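## Task

The wall rack holds two removable shelves, each labelled on its front edge. Label colours: AA-24 yellow, AA-38 blue, AA-52 blue, AA-66 green, AA-70 green, AA-98 yellow. Put each shelf into the rack level marked with the colour its label maps to, get five vials standing upright on each shelf, and slide both shelves all the way in. Everything must stay in place on its own once the robot lets go. Finish with both grippers released and moved away.

## Robot and tools

Robot: two arms, left_arm and right_arm, each ending in a parallel gripper. Names are labels only; left_arm sits on the +y side. All reported positions use one scene frame: origin on the table surface midway between the arms, +x outward over the table, +z up. The state line shows, per arm, end_effector_position (metres) and end_effector_quat_wxyz. Printed hand positions can be somewhat wrong, more so far from the base.

Gripper axes: fingers extend along the gripper's +z and close along its y. The reported point lies between the finger pads, about 1 cm short of the tips.

The 14-number row, used by both motion tools: numbers in [-1, 1], first the left_arm block (dx, dy, dz, rx, ry, rz, opening), then the right_arm block in the same order. Always send all 14, even if one arm is idle. dx..rz are an offset, not a pose: they are expressed in that gripper's own axes and counted from the gripper pose in the most recent result showing it (before any such result in the scene, and for second and later calls in one reply, from where the arm is when the action begins). Scale: 1.0 equals 0.6 m of translation or 180 degrees of rotation; rx, ry, rz form a single rotation vector. Opening is absolute: +1 fully open (0.094 m), -1 closed. All-zero offsets are not idling; they pull the arm back to the reference pose.

execute_actions, argument actions (a list with at most one item) plus optional pictures (boolean):
- {"actions": []} only reports the current state.
- {"actions": [{"rows": [[14 numbers], ...], "steps": n}]}: up to 15 rows, n up to 15 control steps of 1/30 s (default 15). One row per step; the final row repeats if rows run out. Every row is measured from the same reference pose, not from the previous row.
- {"actions": [{"steps": n}]}: a wait of up to 300 steps counted from the last result, including time spent replying.

move: target is one 14-number row as above; speed in m/s from 0.002 to 0.5 (default 0.25; rotation capped at twice that in rad/s). Both grippers travel straight toward their targets and finish together, in 0.5 to 10 s; longer paths stop at 10 s short of target. Openings are sent at the start. It does not avoid obstacles or the other arm, and the real gripper can lag, drift or overshoot speed, especially with a nearly straight arm. Faster contact hits harder; aiming deeper past a contact presses harder. Result adds a move: line with the ending (done, off_target, moving, held, fault) and limits (paced = the sent pose was clipped; held = a check blocked some steps, after which the arm may jump quickly), plus each gripper's distance to its target. If only one arm is named, the other finished fine.

wait: seconds from 0 to 10; sends nothing new.

zoom_image: camera (cam_head_left, cam_head_right, cam_high, cam_low, cam_left_wrist, cam_right_wrist) and region [x0, y0, x1, y1] in that camera's pixels, top-left origin, at most 504 by 504. Head, high and low images are 504x504, wrist images 616x616. Useful for reading shelf labels and rack colour marks.

finished_scene: scene = the number of the current scene; ends it irreversibly, grades it, and gives the next task. Replying with no tool call ends everything.

Controller behaviour: each step the commanded pose is clipped to within 70 mm and 16 degrees of the measured pose, and damped inverse kinematics follows it, favouring position over orientation. After an action ends the arm continues only to its last clipped pose, so long reaches need several calls; check the result and command the remainder. Arms tend to settle a centimetre or more low and can keep sinking under repeated zero offsets; to hold an arm, send the corrective offset to its desired pose in the first call of a reply and zeros afterward, raising the aim if it still sags. Joint limits (rad, base to gripper): waist ±2.880, shoulder 0 to 3.142, elbow 0 to 3.019, wrist pitch -1.693 to 1.571, wrist yaw ±1.571, wrist roll ±2.094. The simulation keeps running while a reply is being written.

Result lines: grip_measured is finger opening on the command scale (last Joint positions value is metres), each gripper biased by up to about 1 mm. To hold something, command roughly 0.03 below grip_measured; less squeezes more gently. Pads push about 50 to 62 N max, less on very thin parts. "pose unreachable" means the clearance check altered or blocked that arm's command; HELD marks steps where a row was not fully sent; "Hand target" is where the controller is currently driving each gripper; FAULT means an arm stopped. MOTOR HOT appears at 85 °C from holding loads; at 100 °C an OVER-TEMPERATURE FAULT drops that arm until it cools, so avoid long static holds.

Avoid: arms colliding or pressing on each other, dropping or slamming parts, shoving hard, and anything falling or leaving the work area (that fails the task). Random brief tugs on held parts or pushes on loose items may occur. Before finishing, open both grippers and withdraw them so the shelves and vials rest unsupported.

Each tool is called after "Request:" by a JSON object that holds its "name" and its "arguments".

## Session

I'll start by looking at the current state of the scene.

Request:
{"name": "execute_actions", "arguments": {"actions": []}}

Scene clock: 0.00 s of 9600.00 s.
left_arm: end_effector_position=(+0.4776, +0.3383, +0.4801) grip_measured=+1.000 end_effector_quat_wxyz=(+0.700, -0.040, +0.712, +0.047) | right_arm: end_effector_position=(+0.5278, -0.3473, +0.4866) grip_measured=+1.000 end_effector_quat_wxyz=(+0.701, +0.034, +0.711, -0.045)
Joint positions: left_arm=[-0.015  1.056  1.031  0.009  0.01   0.011  0.094] | right_arm=[-0.     1.044  1.04  -0.01  -0.002 -0.016  0.094]
Joint velocities: left_arm=[-0.015  0.005  0.007  0.007  0.037  0.007  0.   ] | right_arm=[-0.005 -0.005 -0.017  0.002  0.037  0.022  0.   ]
Motor temperatures (°C, as the motors report them): left_arm=[27 26 26 26 29 28] | right_arm=[27 28 26 28 27 29]
Hand target (left_arm): +0.479, +0.338, +0.495; +0.709, -0.040, +0.702, +0.048
Hand target (right_arm): +0.526, -0.347, +0.513; +0.717, +0.034, +0.694, -0.047

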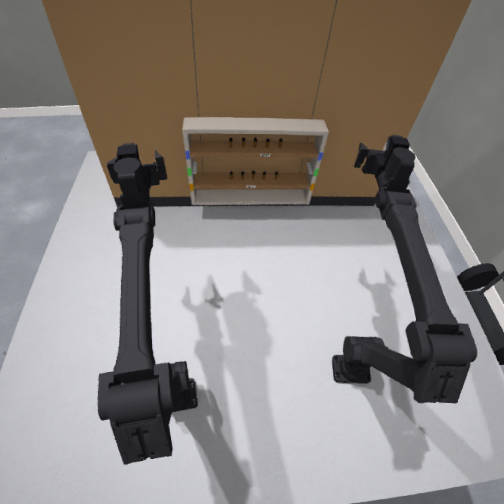

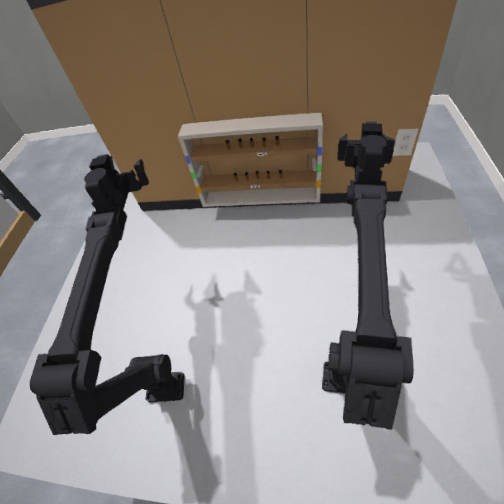

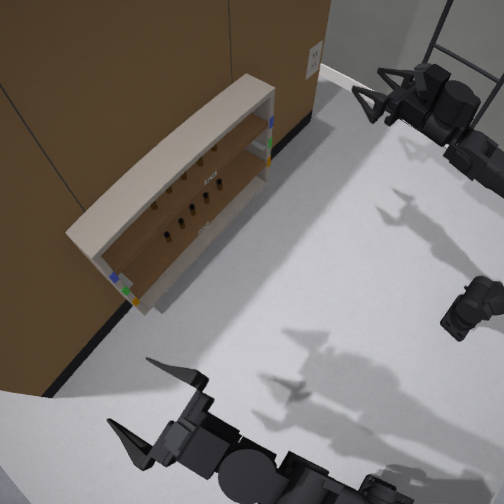

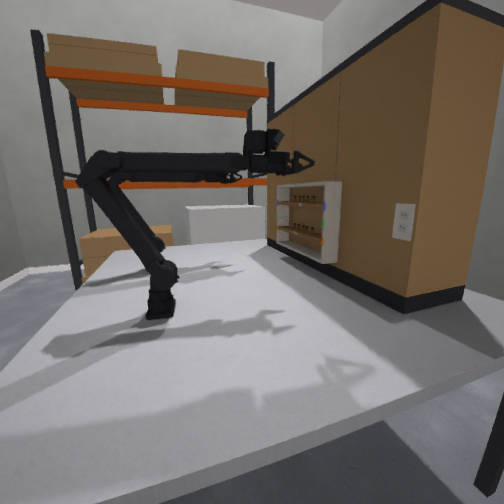

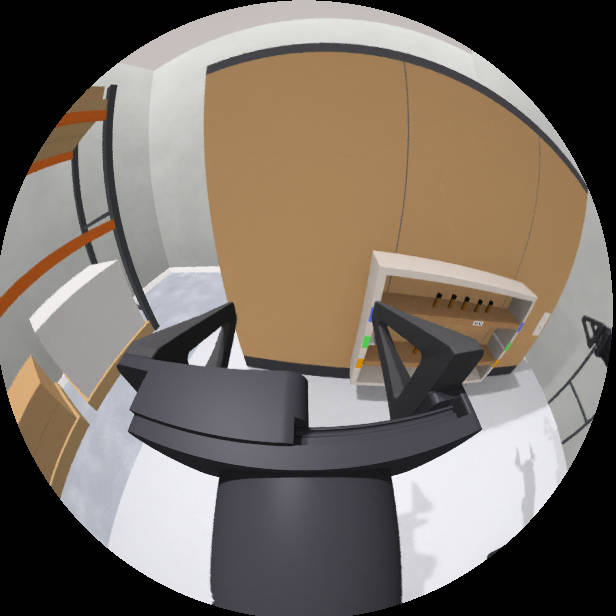

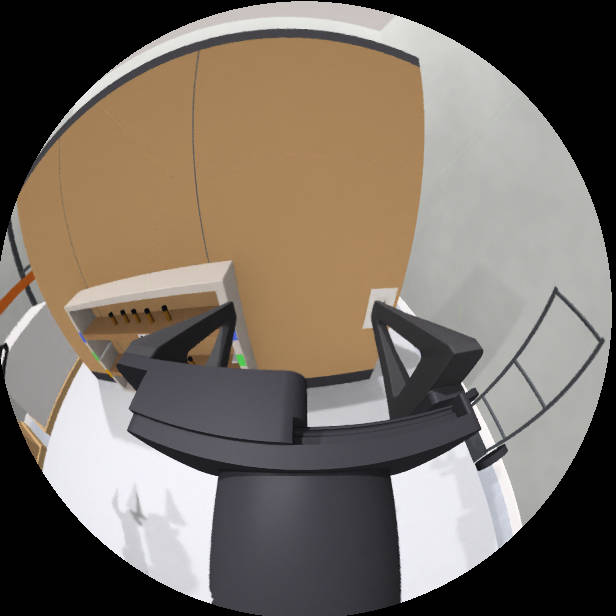

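Request:
{"name": "zoom_image", "arguments": {"camera": "cam_head_left", "region": [175, 105, 335, 215]}}

Request:
{"name": "zoom_image", "arguments": {"camera": "cam_head_right", "region": [175, 105, 335, 215]}}

Request:
{"name": "zoom_image", "arguments": {"camera": "cam_high", "region": [60, 65, 290, 320]}}

Request:
{"name": "zoom_image", "arguments": {"camera": "cam_low", "region": [260, 170, 360, 270]}}

Region (175, 105, 335, 215) of cam_head_left's 504x504 image, scaled by 3.150, with more detail than that image has; it fills the top 346 rows of this view, and the rest is white.

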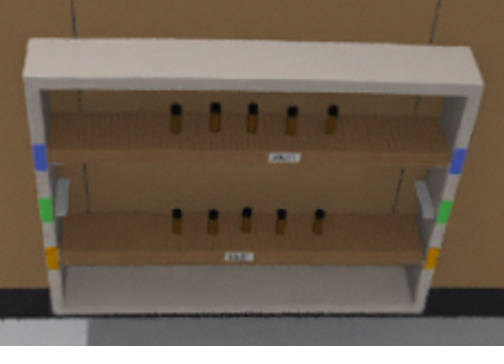

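Region (175, 105, 335, 215) of cam_head_right's 504x504 image, scaled by 3.150, with more detail than that image has; it fills the top 346 rows of this view, and the rest is white.

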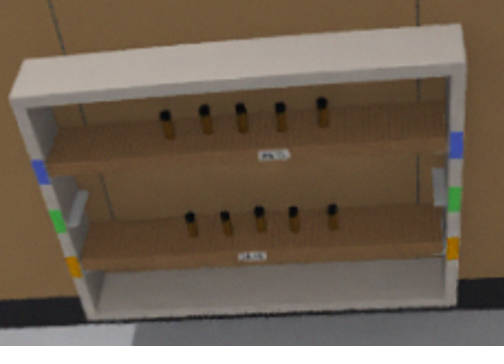

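Region (60, 65, 290, 320) of cam_high's 504x504 image, scaled by 1.976, with more detail than that image has; it fills the left 455 columns of this view, and the rest is white.

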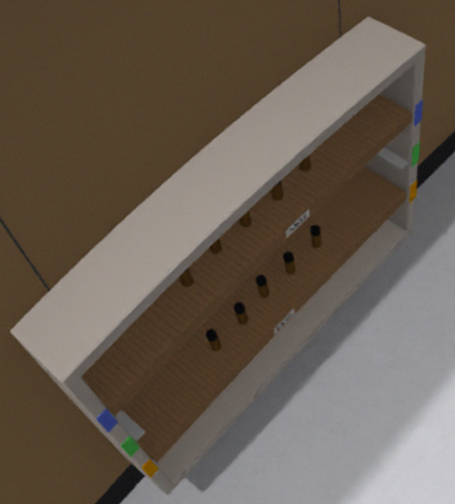

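Region (260, 170, 360, 270) of cam_low's 504x504 image, scaled by 5.040, with more detail than that image has.

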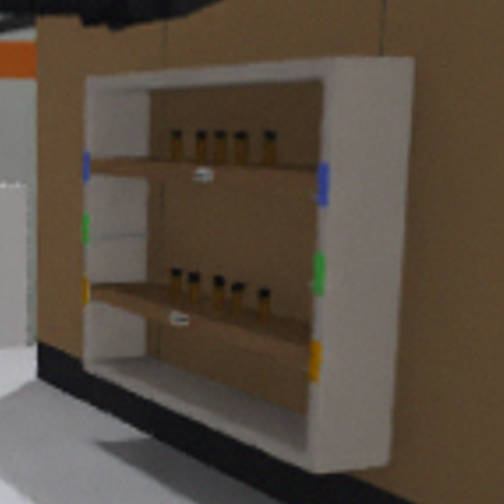

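Request:
{"name": "zoom_image", "arguments": {"camera": "cam_head_left", "region": [240, 145, 280, 195]}}

Request:
{"name": "zoom_image", "arguments": {"camera": "cam_left_wrist", "region": [345, 245, 545, 395]}}

Request:
{"name": "zoom_image", "arguments": {"camera": "cam_high", "region": [185, 160, 235, 240]}}

Region (240, 145, 280, 195) of cam_head_left's 504x504 image, scaled by 10.080, with more detail than that image has; it fills the left 403 columns of this view, and the rest is white.

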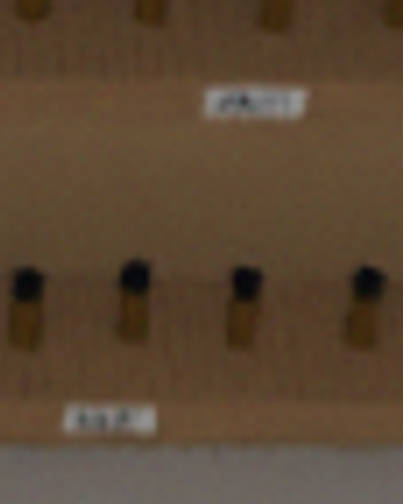

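Region (345, 245, 545, 395) of cam_left_wrist's 616x616 image, scaled by 2.520, with more detail than that image has; it fills the top 378 rows of this view, and the rest is white.

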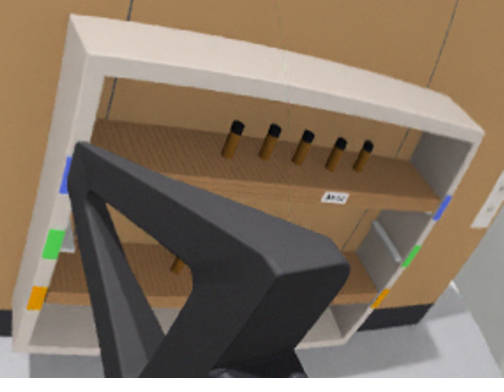

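Region (185, 160, 235, 240) of cam_high's 504x504 image, scaled by 6.300, with more detail than that image has; it fills the left 315 columns of this view, and the rest is white.

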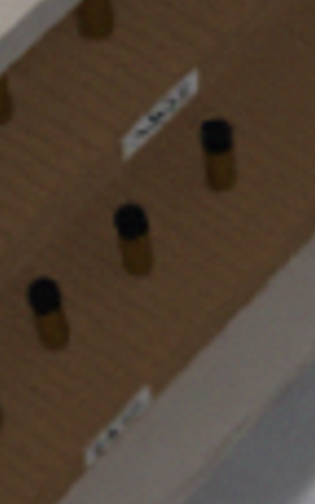

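Request:
{"name": "move", "arguments": {"target": [0.31055, -0.57167, 0.00604, 0.0392, -0.0054, -0.0032, 1.0, 0.30803, 0.21445, -0.03246, -0.03154, 0.02446, 0.50435, -0.1], "speed": 0.25}}

Scene clock: 94.60 s of 9600.00 s.
left_arm: end_effector_position=(+0.5121, +0.0099, +0.2740) grip_measured=+1.000 end_effector_quat_wxyz=(+0.693, +0.012, +0.721, +0.015) | right_arm: end_effector_position=(+0.5209, -0.2236, +0.3023) grip_measured=-0.098 end_effector_quat_wxyz=(+0.504, +0.501, +0.505, +0.490)
Joint positions: left_arm=[-0.75   1.546  0.911  0.587 -0.605  0.011  0.094] | right_arm=[0.309 1.19  0.633 0.545 0.206 1.555 0.042]
Joint velocities: left_arm=[-0.024  0.015 -0.017  0.002 -0.022 -0.095  0.   ] | right_arm=[ 0.015 -0.015 -0.012 -0.007  0.051  0.037 -0.002]
Motor temperatures (°C, as the motors report them): left_arm=[27 27 39 27 29 28] | right_arm=[27 29 40 28 27 29]
Hand target (left_arm): +0.521, +0.000, +0.294; +0.709, +0.004, +0.706, +0.004
Hand target (right_arm): +0.522, -0.218, +0.302; +0.502, +0.499, +0.501, +0.499
Off the commanded pose (left_arm): 0.021 m, 3 deg.
Off the commanded pose (right_arm): 0.004 m, 1 deg.
After step 90, 87.83 s passed at rest.
move: off_target (left_arm)
camera_calibration (this result's frames):
cam_left_wrist: T_world_to_cam=[[-0.00541145, -0.999264, -0.037972, 0.0246168], [-0.615517, 0.0332553, -0.787422, 0.538561], [0.788105, 0.0191113, -0.615244, -0.110534], [0, 0, 0, 1]] pos_world=[0.418739, 0.00880117, 0.357004]
cam_right_wrist: T_world_to_cam=[[-0.01127, -0.0149534, -0.999825, 0.305338], [-0.579262, 0.815122, -0.00566155, 0.490996], [0.815064, 0.579096, -0.0178484, -0.167066], [0, 0, 0, 1]] pos_world=[0.424026, -0.298908, 0.305082]

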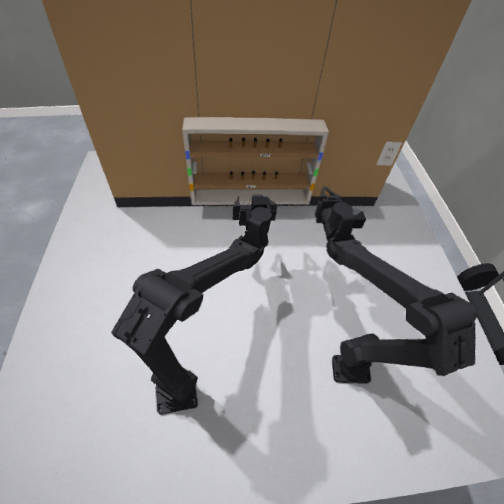

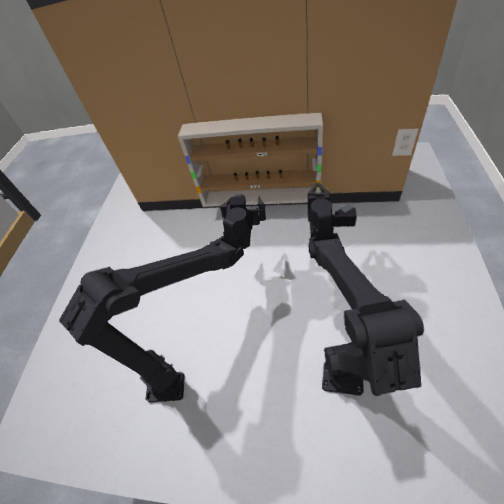

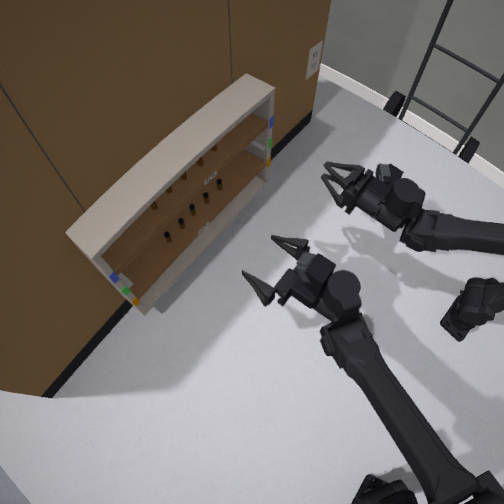

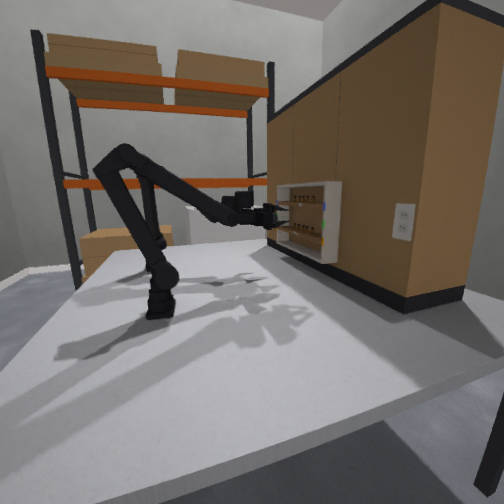

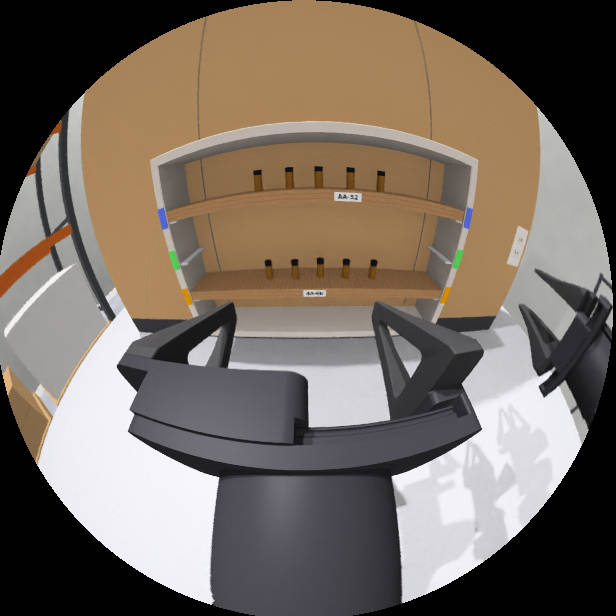

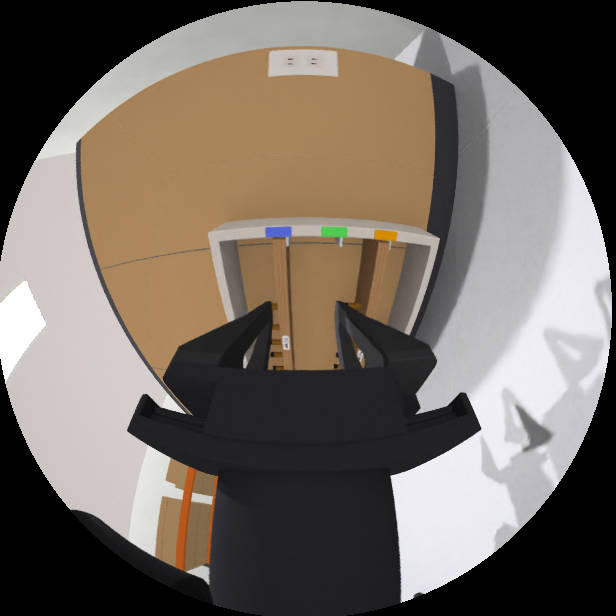

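Request:
{"name": "zoom_image", "arguments": {"camera": "cam_left_wrist", "region": [270, 160, 400, 310]}}

Request:
{"name": "zoom_image", "arguments": {"camera": "cam_left_wrist", "region": [140, 115, 490, 345]}}

Request:
{"name": "zoom_image", "arguments": {"camera": "cam_right_wrist", "region": [200, 205, 450, 380]}}

Region (270, 160, 400, 310) of cam_left_wrist's 616x616 image, scaled by 3.360, with more detail than that image has; it fills the left 437 columns of this view, and the rest is white.

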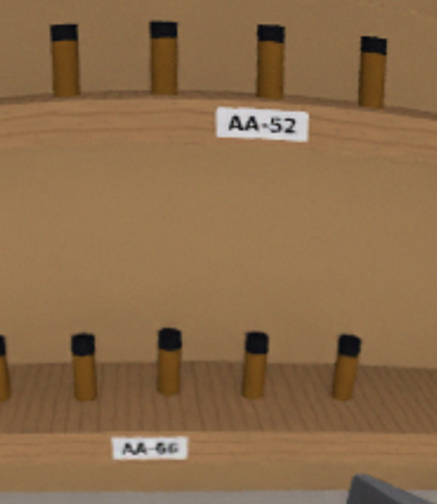

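Region (140, 115, 490, 345) of cam_left_wrist's 616x616 image, scaled by 1.440, with more detail than that image has; it fills the top 331 rows of this view, and the rest is white.

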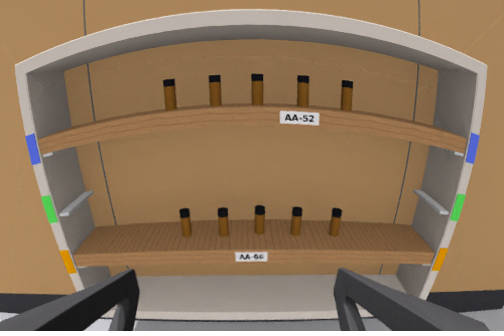

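Region (200, 205, 450, 380) of cam_right_wrist's 616x616 image, scaled by 2.016, with more detail than that image has; it fills the top 353 rows of this view, and the rest is white.

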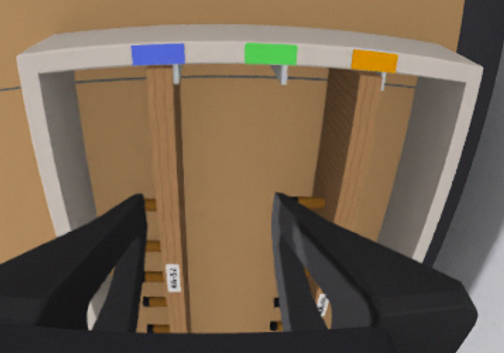

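Request:
{"name": "zoom_image", "arguments": {"camera": "cam_left_wrist", "region": [295, 280, 335, 305]}}

Request:
{"name": "zoom_image", "arguments": {"camera": "cam_left_wrist", "region": [150, 195, 250, 320]}}

Request:
{"name": "zoom_image", "arguments": {"camera": "cam_left_wrist", "region": [385, 195, 485, 320]}}

Request:
{"name": "zoom_image", "arguments": {"camera": "cam_right_wrist", "region": [255, 215, 415, 275]}}

Region (295, 280, 335, 305) of cam_left_wrist's 616x616 image, scaled by 12.600, with more detail than that image has; it fills the top 315 rows of this view, and the rest is white.

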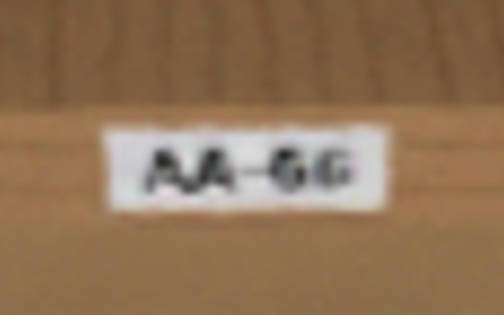

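Region (150, 195, 250, 320) of cam_left_wrist's 616x616 image, scaled by 4.032, with more detail than that image has; it fills the left 403 columns of this view, and the rest is white.

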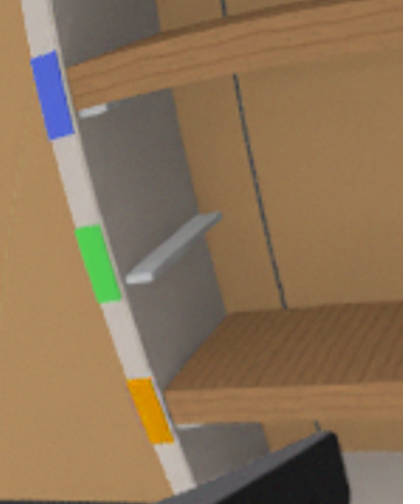

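Region (385, 195, 485, 320) of cam_left_wrist's 616x616 image, scaled by 4.032, with more detail than that image has; it fills the left 403 columns of this view, and the rest is white.

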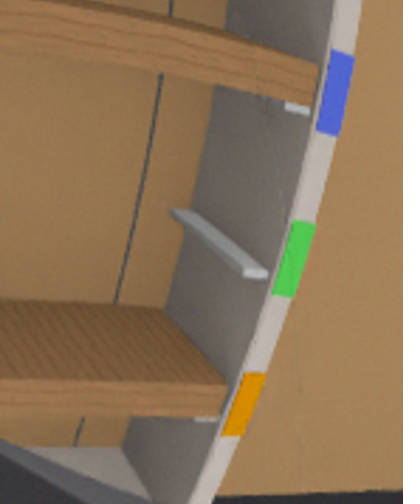

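Region (255, 215, 415, 275) of cam_right_wrist's 616x616 image, scaled by 3.150, with more detail than that image has; it fills the top 189 rows of this view, and the rest is white.

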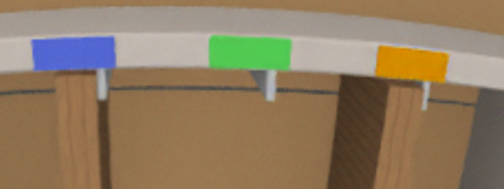

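Request:
{"name": "move", "arguments": {"target": [0.1309, 0.21958, 0.15271, 0.01102, -0.00888, -0.51208, -0.1, 0.12732, -0.18337, 0.13285, -0.00382, 0.00318, 0.00573, -0.1], "speed": 0.25}}

Scene clock: 154.53 s of 9600.00 s.
left_arm: end_effector_position=(+0.5898, +0.1414, +0.1933) grip_measured=-0.099 end_effector_quat_wxyz=(+0.496, -0.501, +0.510, -0.493) | right_arm: end_effector_position=(+0.5851, -0.1612, +0.1721) grip_measured=-0.098 end_effector_quat_wxyz=(+0.495, +0.510, +0.520, +0.475)
Joint positions: left_arm=[-0.421  1.749  0.878  0.847 -0.266 -1.565  0.042] | right_arm=[0.426 1.673 0.712 0.899 0.322 1.561 0.042]
Joint velocities: left_arm=[ 0.015 -0.015 -0.012  0.002  0.007 -0.022  0.001] | right_arm=[ 0.005 -0.005  0.002  0.012 -0.007  0.051  0.001]
Motor temperatures (°C, as the motors report them): left_arm=[27 29 40 27 29 28] | right_arm=[27 29 37 29 27 29]
Hand target (left_arm): +0.598, +0.144, +0.196; +0.498, -0.502, +0.499, -0.501
Hand target (right_arm): +0.600, -0.149, +0.194; +0.500, +0.500, +0.500, +0.499
Off the commanded pose (left_arm): 0.012 m, 2 deg.
Off the commanded pose (right_arm): 0.026 m, 4 deg.
After step 90, 53.17 s passed at rest.
move: off_target (left_arm, right_arm)
camera_calibration (this result's frames):
cam_left_wrist: T_world_to_cam=[[0.0139775, -0.0126366, 0.999822, -0.198098], [-0.588921, -0.808188, -0.00198149, 0.46997], [0.80807, -0.588789, -0.0187384, -0.265049], [0, 0, 0, 1]] pos_world=[0.493722, 0.221263, 0.194028]
cam_right_wrist: T_world_to_cam=[[-0.0587408, -0.0260407, -0.997934, 0.202485], [-0.578962, 0.815254, 0.0128053, 0.473204], [0.813236, 0.578517, -0.0629652, -0.249081], [0, 0, 0, 1]] pos_world=[0.488422, -0.236411, 0.180323]

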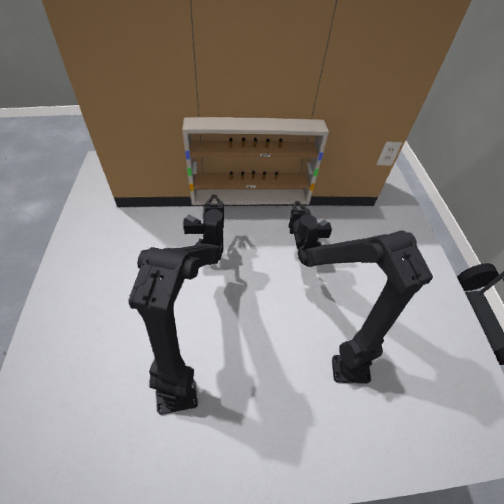

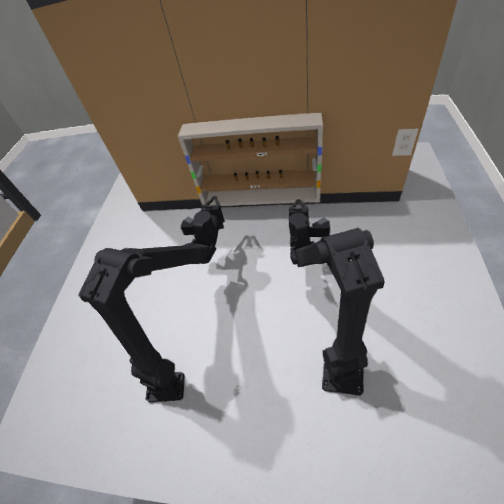

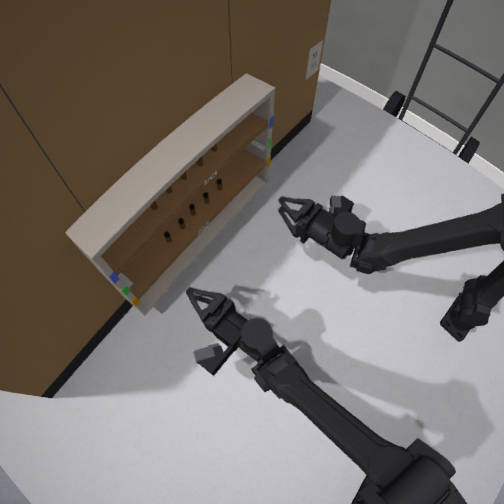

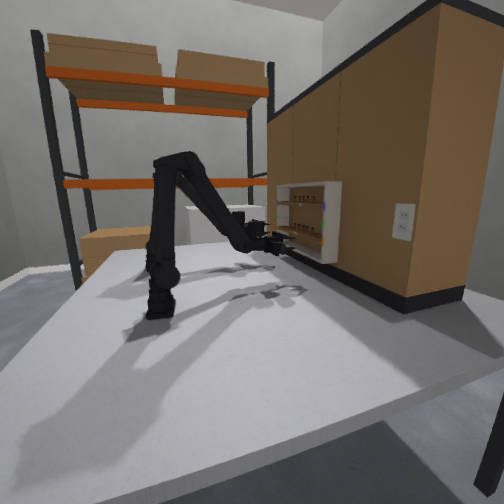

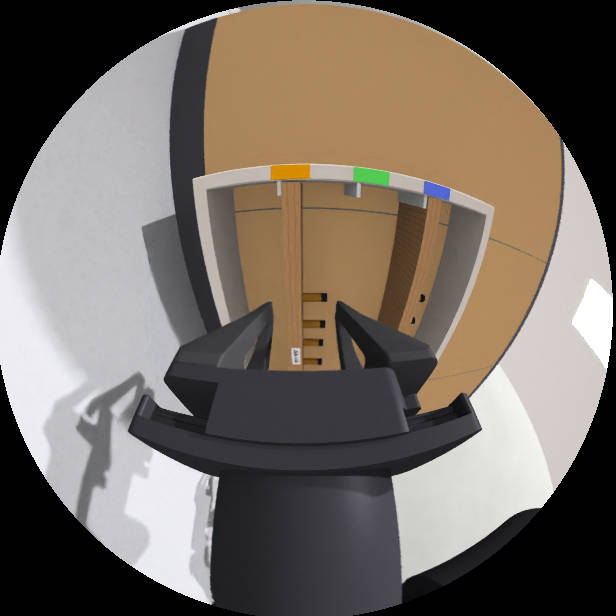

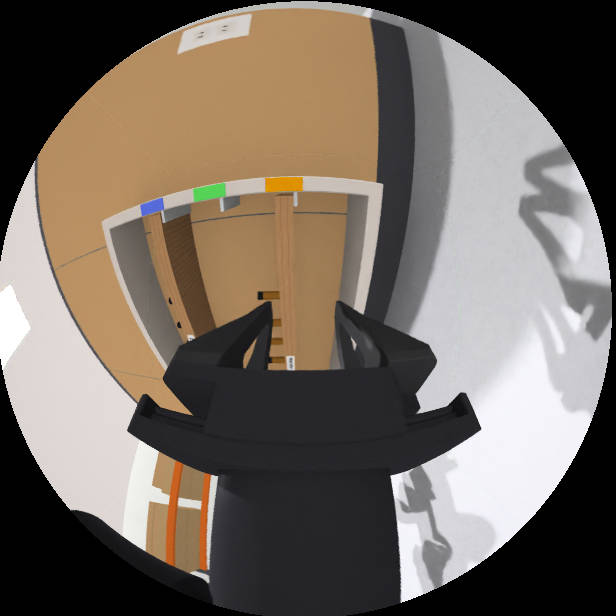

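Request:
{"name": "zoom_image", "arguments": {"camera": "cam_left_wrist", "region": [250, 155, 460, 255]}}

Request:
{"name": "zoom_image", "arguments": {"camera": "cam_right_wrist", "region": [130, 165, 340, 265]}}

Request:
{"name": "zoom_image", "arguments": {"camera": "cam_left_wrist", "region": [260, 160, 320, 220]}}

Request:
{"name": "zoom_image", "arguments": {"camera": "cam_right_wrist", "region": [255, 170, 315, 230]}}

Region (250, 155, 460, 255) of cam_left_wrist's 616x616 image, scaled by 2.400, with more detail than that image has; it fills the top 240 rows of this view, and the rest is white.

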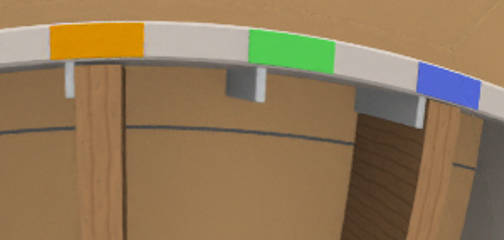

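Region (130, 165, 340, 265) of cam_right_wrist's 616x616 image, scaled by 2.400, with more detail than that image has; it fills the top 240 rows of this view, and the rest is white.

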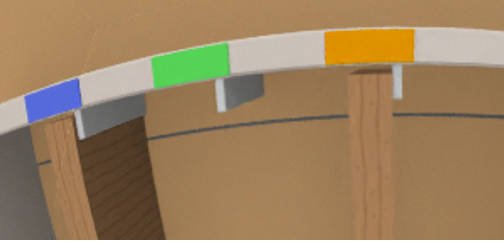

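Region (260, 160, 320, 220) of cam_left_wrist's 616x616 image, scaled by 8.400, with more detail than that image has.

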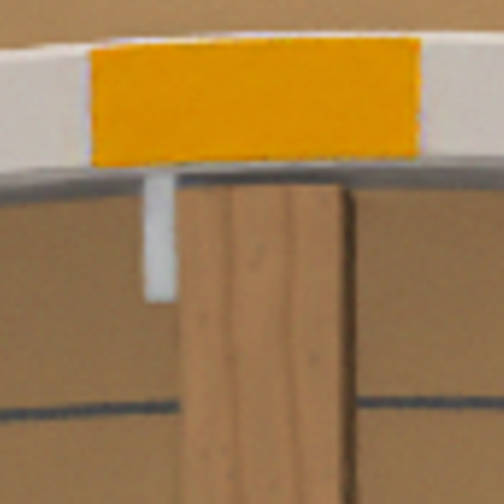

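Region (255, 170, 315, 230) of cam_right_wrist's 616x616 image, scaled by 8.400, with more detail than that image has.

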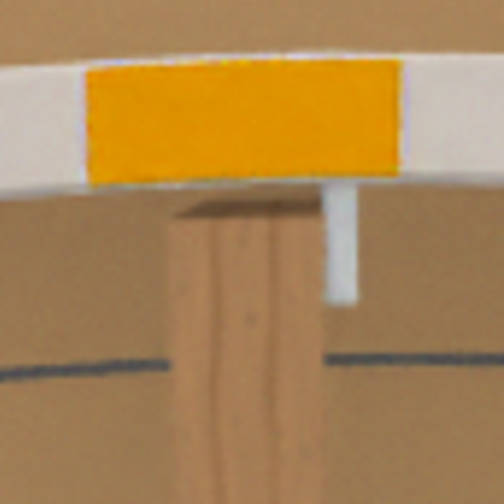

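Request:
{"name": "move", "arguments": {"target": [-0.0003, -0.01559, 0.12504, 0.01974, -0.0019, -0.0073, 0.2, 0.0263, 0.06885, 0.13413, -0.0366, 0.0032, 0.0175, 0.2], "speed": 0.1}}

Scene clock: 217.20 s of 9600.00 s.
left_arm: end_effector_position=(+0.6516, +0.1376, +0.1977) grip_measured=+0.198 end_effector_quat_wxyz=(+0.504, -0.492, +0.494, -0.509) | right_arm: end_effector_position=(+0.6500, -0.1429, +0.1936) grip_measured=+0.198 end_effector_quat_wxyz=(+0.501, +0.495, +0.498, +0.507)
Joint positions: left_arm=[-0.396  1.88   1.06   0.847 -0.239 -1.568  0.056] | right_arm=[0.414 1.79  0.906 0.899 0.291 1.57  0.056]
Joint velocities: left_arm=[-0.015 -0.005  0.007 -0.007 -0.022 -0.007 -0.001] | right_arm=[-0.015 -0.015 -0.002  0.002 -0.037 -0.066 -0.   ]
Motor temperatures (°C, as the motors report them): left_arm=[27 30 38 27 29 28] | right_arm=[27 31 40 29 27 29]
Hand target (left_arm): +0.665, +0.142, +0.201; +0.507, -0.493, +0.487, -0.512
Hand target (right_arm): +0.667, -0.146, +0.209; +0.508, +0.493, +0.479, +0.519
Off the commanded pose (left_arm): 0.014 m, 1 deg.
Off the commanded pose (right_arm): 0.023 m, 3 deg.
After step 90, 58.40 s passed at rest.
move: off_target (left_arm, right_arm)
camera_calibration (this result's frames):
cam_left_wrist: T_world_to_cam=[[-0.0350485, 0.00341085, 0.99938, -0.173619], [-0.590292, -0.80699, -0.0179474, 0.507147], [0.806429, -0.590555, 0.0302972, -0.325467], [0, 0, 0, 1]] pos_world=[0.555746, 0.217649, 0.192474]
cam_right_wrist: T_world_to_cam=[[0.0153913, 0.00718603, -0.999856, 0.18518], [-0.594592, 0.804021, -0.00337434, 0.507273], [0.80388, 0.594558, 0.0166477, -0.318206], [0, 0, 0, 1]] pos_world=[0.55457, -0.219997, 0.192162]

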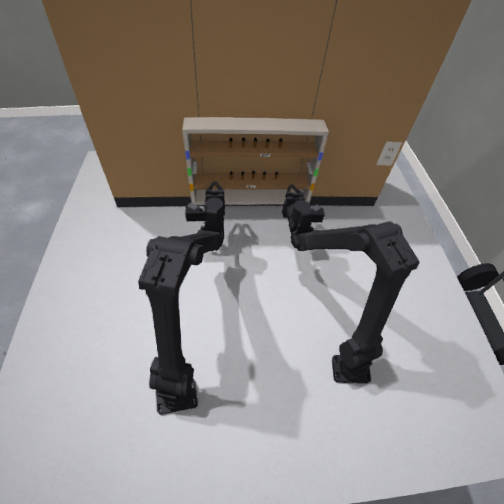

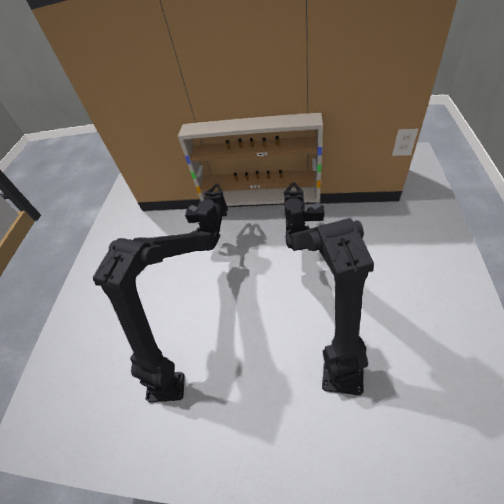

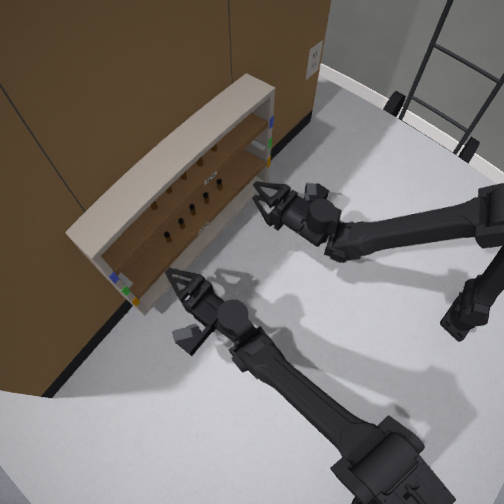

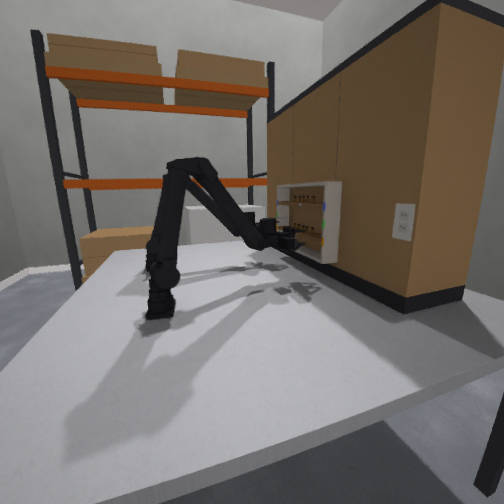

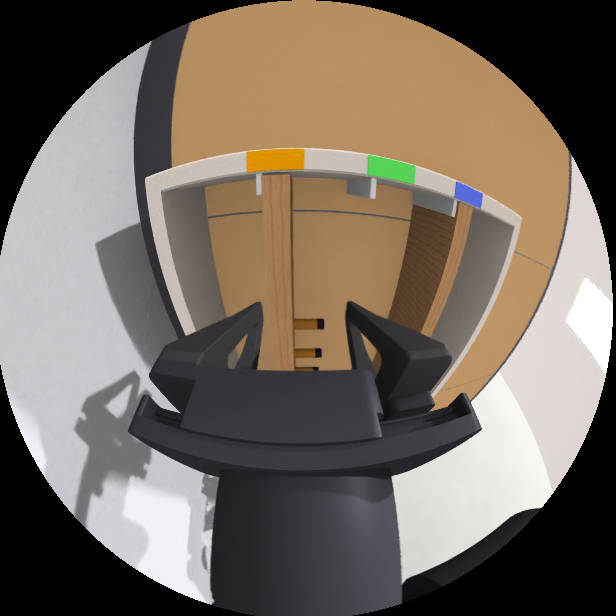

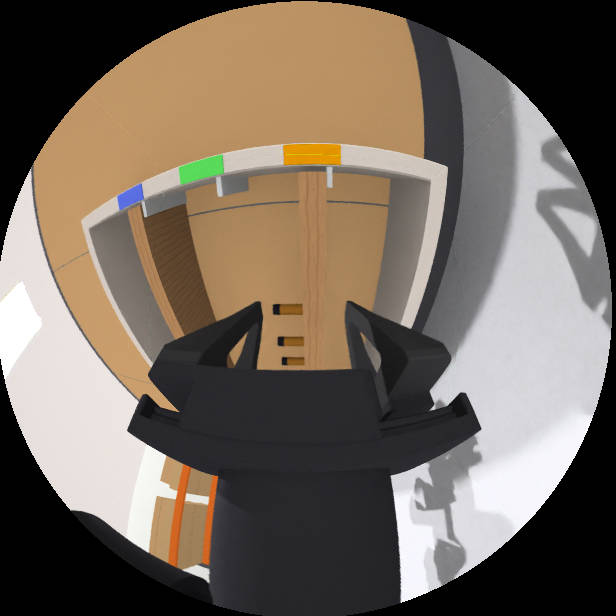

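Request:
{"name": "execute_actions", "arguments": {"actions": [{"rows": [
[-0.0083,-0.0019,0.0246,0.0030,-0.0024,-0.0023,0.2,-0.0066,0.0238,0.0307,-0.0121,-0.0038,0.0068,0.2],
[-0.0092,0.0011,0.0267,0.0022,-0.0024,-0.0021,0.2,-0.0078,0.0222,0.0327,-0.0114,-0.0038,0.0066,0.2],
[-0.0100,0.0042,0.0289,0.0014,-0.0024,-0.0018,0.2,-0.0090,0.0207,0.0348,-0.0108,-0.0038,0.0064,0.2],
[-0.0109,0.0072,0.0310,0.0006,-0.0024,-0.0016,0.2,-0.0102,0.0192,0.0369,-0.0102,-0.0038,0.0062,0.2],
[-0.0117,0.0102,0.0332,-0.0003,-0.0024,-0.0014,0.2,-0.0114,0.0177,0.0390,-0.0096,-0.0038,0.0060,0.2],
[-0.0126,0.0132,0.0354,-0.0011,-0.0024,-0.0012,0.2,-0.0125,0.0161,0.0410,-0.0089,-0.0038,0.0059,0.2],
[-0.0134,0.0162,0.0375,-0.0019,-0.0024,-0.0010,0.2,-0.0137,0.0146,0.0431,-0.0083,-0.0038,0.0057,0.2],
[-0.0143,0.0193,0.0397,-0.0027,-0.0024,-0.0007,0.2,-0.0149,0.0131,0.0452,-0.0077,-0.0038,0.0055,0.2],
[-0.0151,0.0223,0.0418,-0.0035,-0.0024,-0.0005,0.2,-0.0161,0.0115,0.0472,-0.0070,-0.0038,0.0053,0.2],
[-0.0160,0.0253,0.0440,-0.0043,-0.0024,-0.0003,0.2,-0.0173,0.0100,0.0493,-0.0064,-0.0038,0.0051,0.2]
], "steps": 15}], "pictures": false}}

Request:
{"name": "execute_actions", "arguments": {"actions": [{"steps": 15}]}}

Scene clock: 271.80 s of 9600.00 s.
left_arm: end_effector_position=(+0.6640, +0.1435, +0.1800) grip_measured=+0.198 end_effector_quat_wxyz=(+0.500, -0.496, +0.501, -0.503) | right_arm: end_effector_position=(+0.6609, -0.1515, +0.1877) grip_measured=+0.198 end_effector_quat_wxyz=(+0.500, +0.498, +0.498, +0.505)
Joint positions: left_arm=[-0.38   1.925  1.089  0.842 -0.223 -1.568  0.056] | right_arm=[0.392 1.815 0.929 0.896 0.274 1.573 0.056]
Joint velocities: left_arm=[ 0.024  0.015  0.007 -0.027 -0.022 -0.007  0.   ] | right_arm=[-0.005  0.005 -0.002 -0.032  0.037  0.022  0.   ]
Motor temperatures (°C, as the motors report them): left_arm=[27 31 42 27 29 28] | right_arm=[27 32 42 29 27 29]
Hand target (left_arm): +0.678, +0.147, +0.183; +0.502, -0.498, +0.496, -0.505
Hand target (right_arm): +0.678, -0.153, +0.201; +0.504, +0.497, +0.485, +0.513
Off the commanded pose (left_arm): 0.015 m, 1 deg.
Off the commanded pose (right_arm): 0.022 m, 2 deg.
Steps of this call (steps 1 to 90: nothing new was sent; then 51.10 s passed at rest; steps 91 to 105: all 15 steps of this action). Readings (end_effector_position):
91: left_arm (+0.6516, +0.1374, +0.1977) | right_arm (+0.6500, -0.1429, +0.1936)
92: left_arm (+0.6516, +0.1371, +0.1974) | right_arm (+0.6500, -0.1427, +0.1936)
94: left_arm (+0.6526, +0.1371, +0.1970) | right_arm (+0.6503, -0.1428, +0.1933)
98: left_arm (+0.6577, +0.1382, +0.1929) | right_arm (+0.6541, -0.1453, +0.1916)
105: the state above

Scene clock: 272.30 s of 9600.00 s.
left_arm: end_effector_position=(+0.6645, +0.1436, +0.1797) grip_measured=+0.198 end_effector_quat_wxyz=(+0.500, -0.496, +0.501, -0.503) | right_arm: end_effector_position=(+0.6609, -0.1517, +0.1873) grip_measured=+0.198 end_effector_quat_wxyz=(+0.500, +0.498, +0.498, +0.504)
Joint positions: left_arm=[-0.38   1.926  1.09   0.841 -0.223 -1.568  0.056] | right_arm=[0.392 1.816 0.929 0.896 0.274 1.573 0.056]
Joint velocities: left_arm=[ 0.005 -0.015  0.002 -0.002  0.007 -0.051 -0.   ] | right_arm=[ 0.005  0.005  0.002 -0.012 -0.051  0.007 -0.   ]
Motor temperatures (°C, as the motors report them): left_arm=[27 31 42 27 29 28] | right_arm=[27 32 42 29 27 29]
Hand target (left_arm): +0.678, +0.147, +0.183; +0.502, -0.498, +0.496, -0.505
Hand target (right_arm): +0.678, -0.154, +0.200; +0.504, +0.497, +0.485, +0.513
Off the commanded pose (left_arm): 0.015 m, 1 deg.
Off the commanded pose (right_arm): 0.023 m, 2 deg.
Steps of this call (steps 1 to 15: nothing new was sent). Readings (end_effector_position):
1: left_arm (+0.6641, +0.1438, +0.1792) | right_arm (+0.6609, -0.1517, +0.1873)
2: left_arm (+0.6641, +0.1438, +0.1790) | right_arm (+0.6609, -0.1517, +0.1873)
4: left_arm (+0.6642, +0.1437, +0.1794) | right_arm (+0.6609, -0.1517, +0.1873)
8: left_arm (+0.6645, +0.1436, +0.1797) | right_arm (+0.6609, -0.1517, +0.1873)
15: the state above
camera_calibration (this result's frames):
cam_left_wrist: T_world_to_cam=[[-0.0139923, -0.00199124, 0.9999, -0.168562], [-0.590584, -0.806916, -0.00987141, 0.51805], [0.806855, -0.590663, 0.0101147, -0.328489], [0, 0, 0, 1]] pos_world=[0.568636, 0.223661, 0.176982]
cam_right_wrist: T_world_to_cam=[[0.00961932, 0.00785674, -0.999923, 0.182753], [-0.590937, 0.806717, 0.000653802, 0.518114], [0.80666, 0.590885, 0.0124029, -0.323193], [0, 0, 0, 1]] pos_world=[0.565121, -0.228437, 0.186408]

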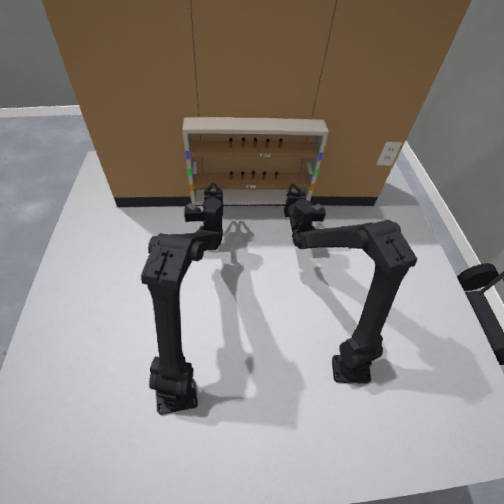

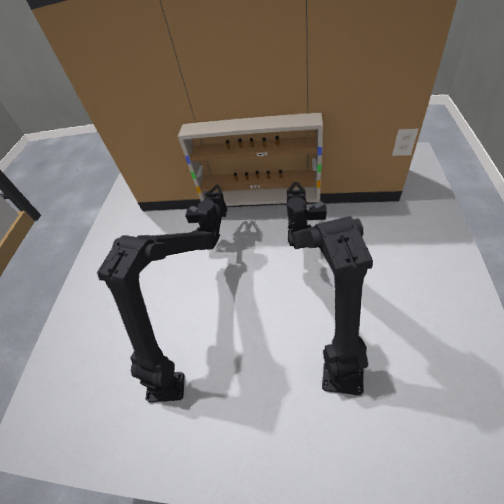

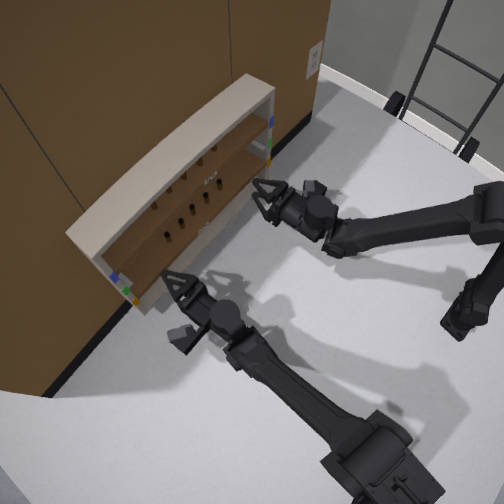

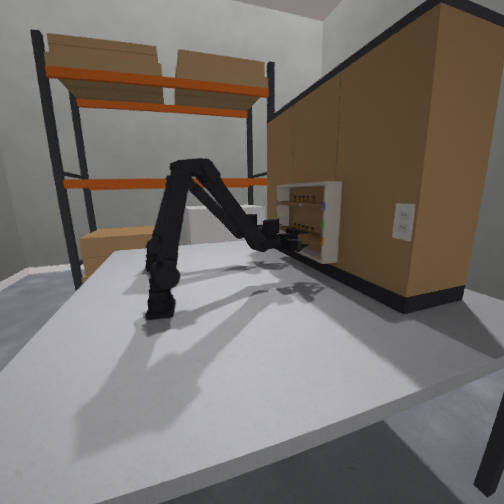

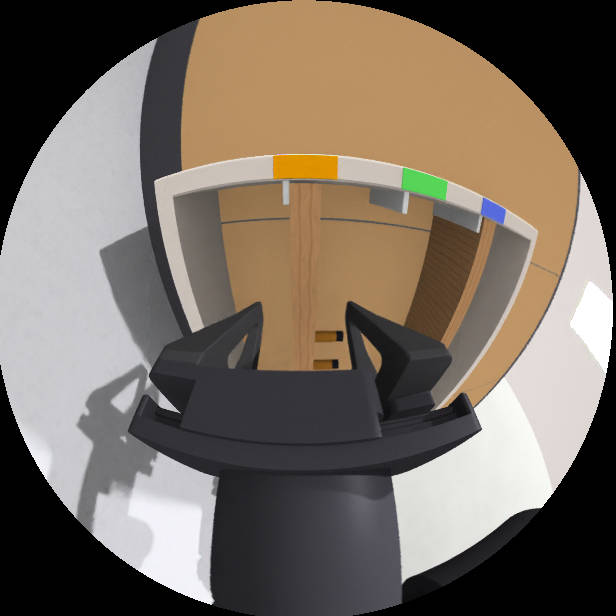

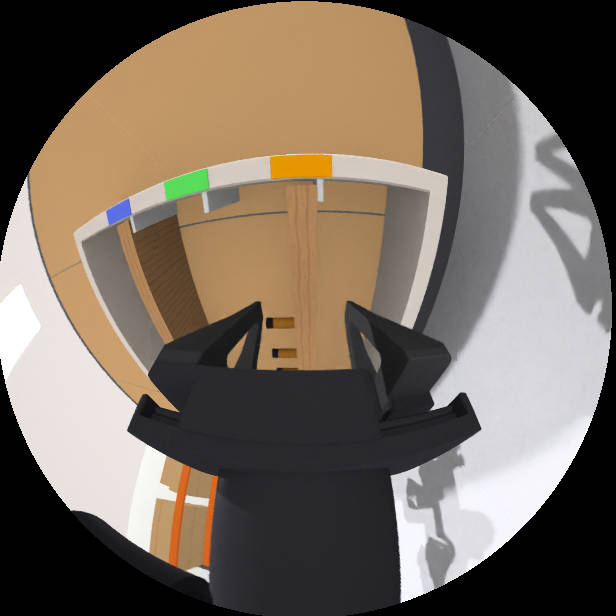

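Request:
{"name": "zoom_image", "arguments": {"camera": "cam_left_wrist", "region": [240, 145, 460, 375]}}

Request:
{"name": "zoom_image", "arguments": {"camera": "cam_right_wrist", "region": [150, 145, 370, 375]}}

Region (240, 145, 460, 375) of cam_left_wrist's 616x616 image, scaled by 2.191, with more detail than that image has; it fills the left 482 columns of this view, and the rest is white.

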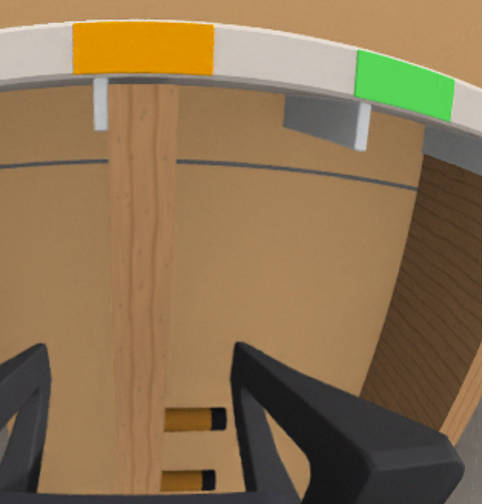

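Region (150, 145, 370, 375) of cam_right_wrist's 616x616 image, scaled by 2.191, with more detail than that image has; it fills the left 482 columns of this view, and the rest is white.

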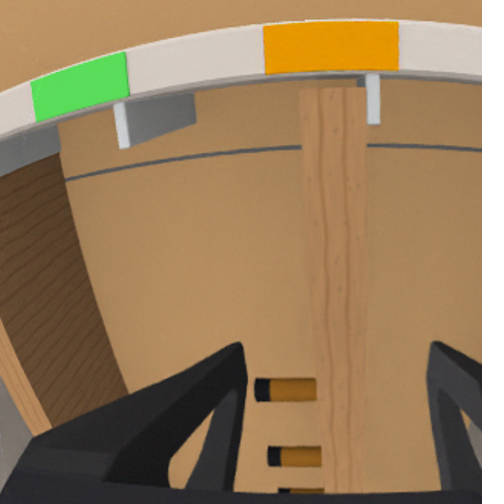

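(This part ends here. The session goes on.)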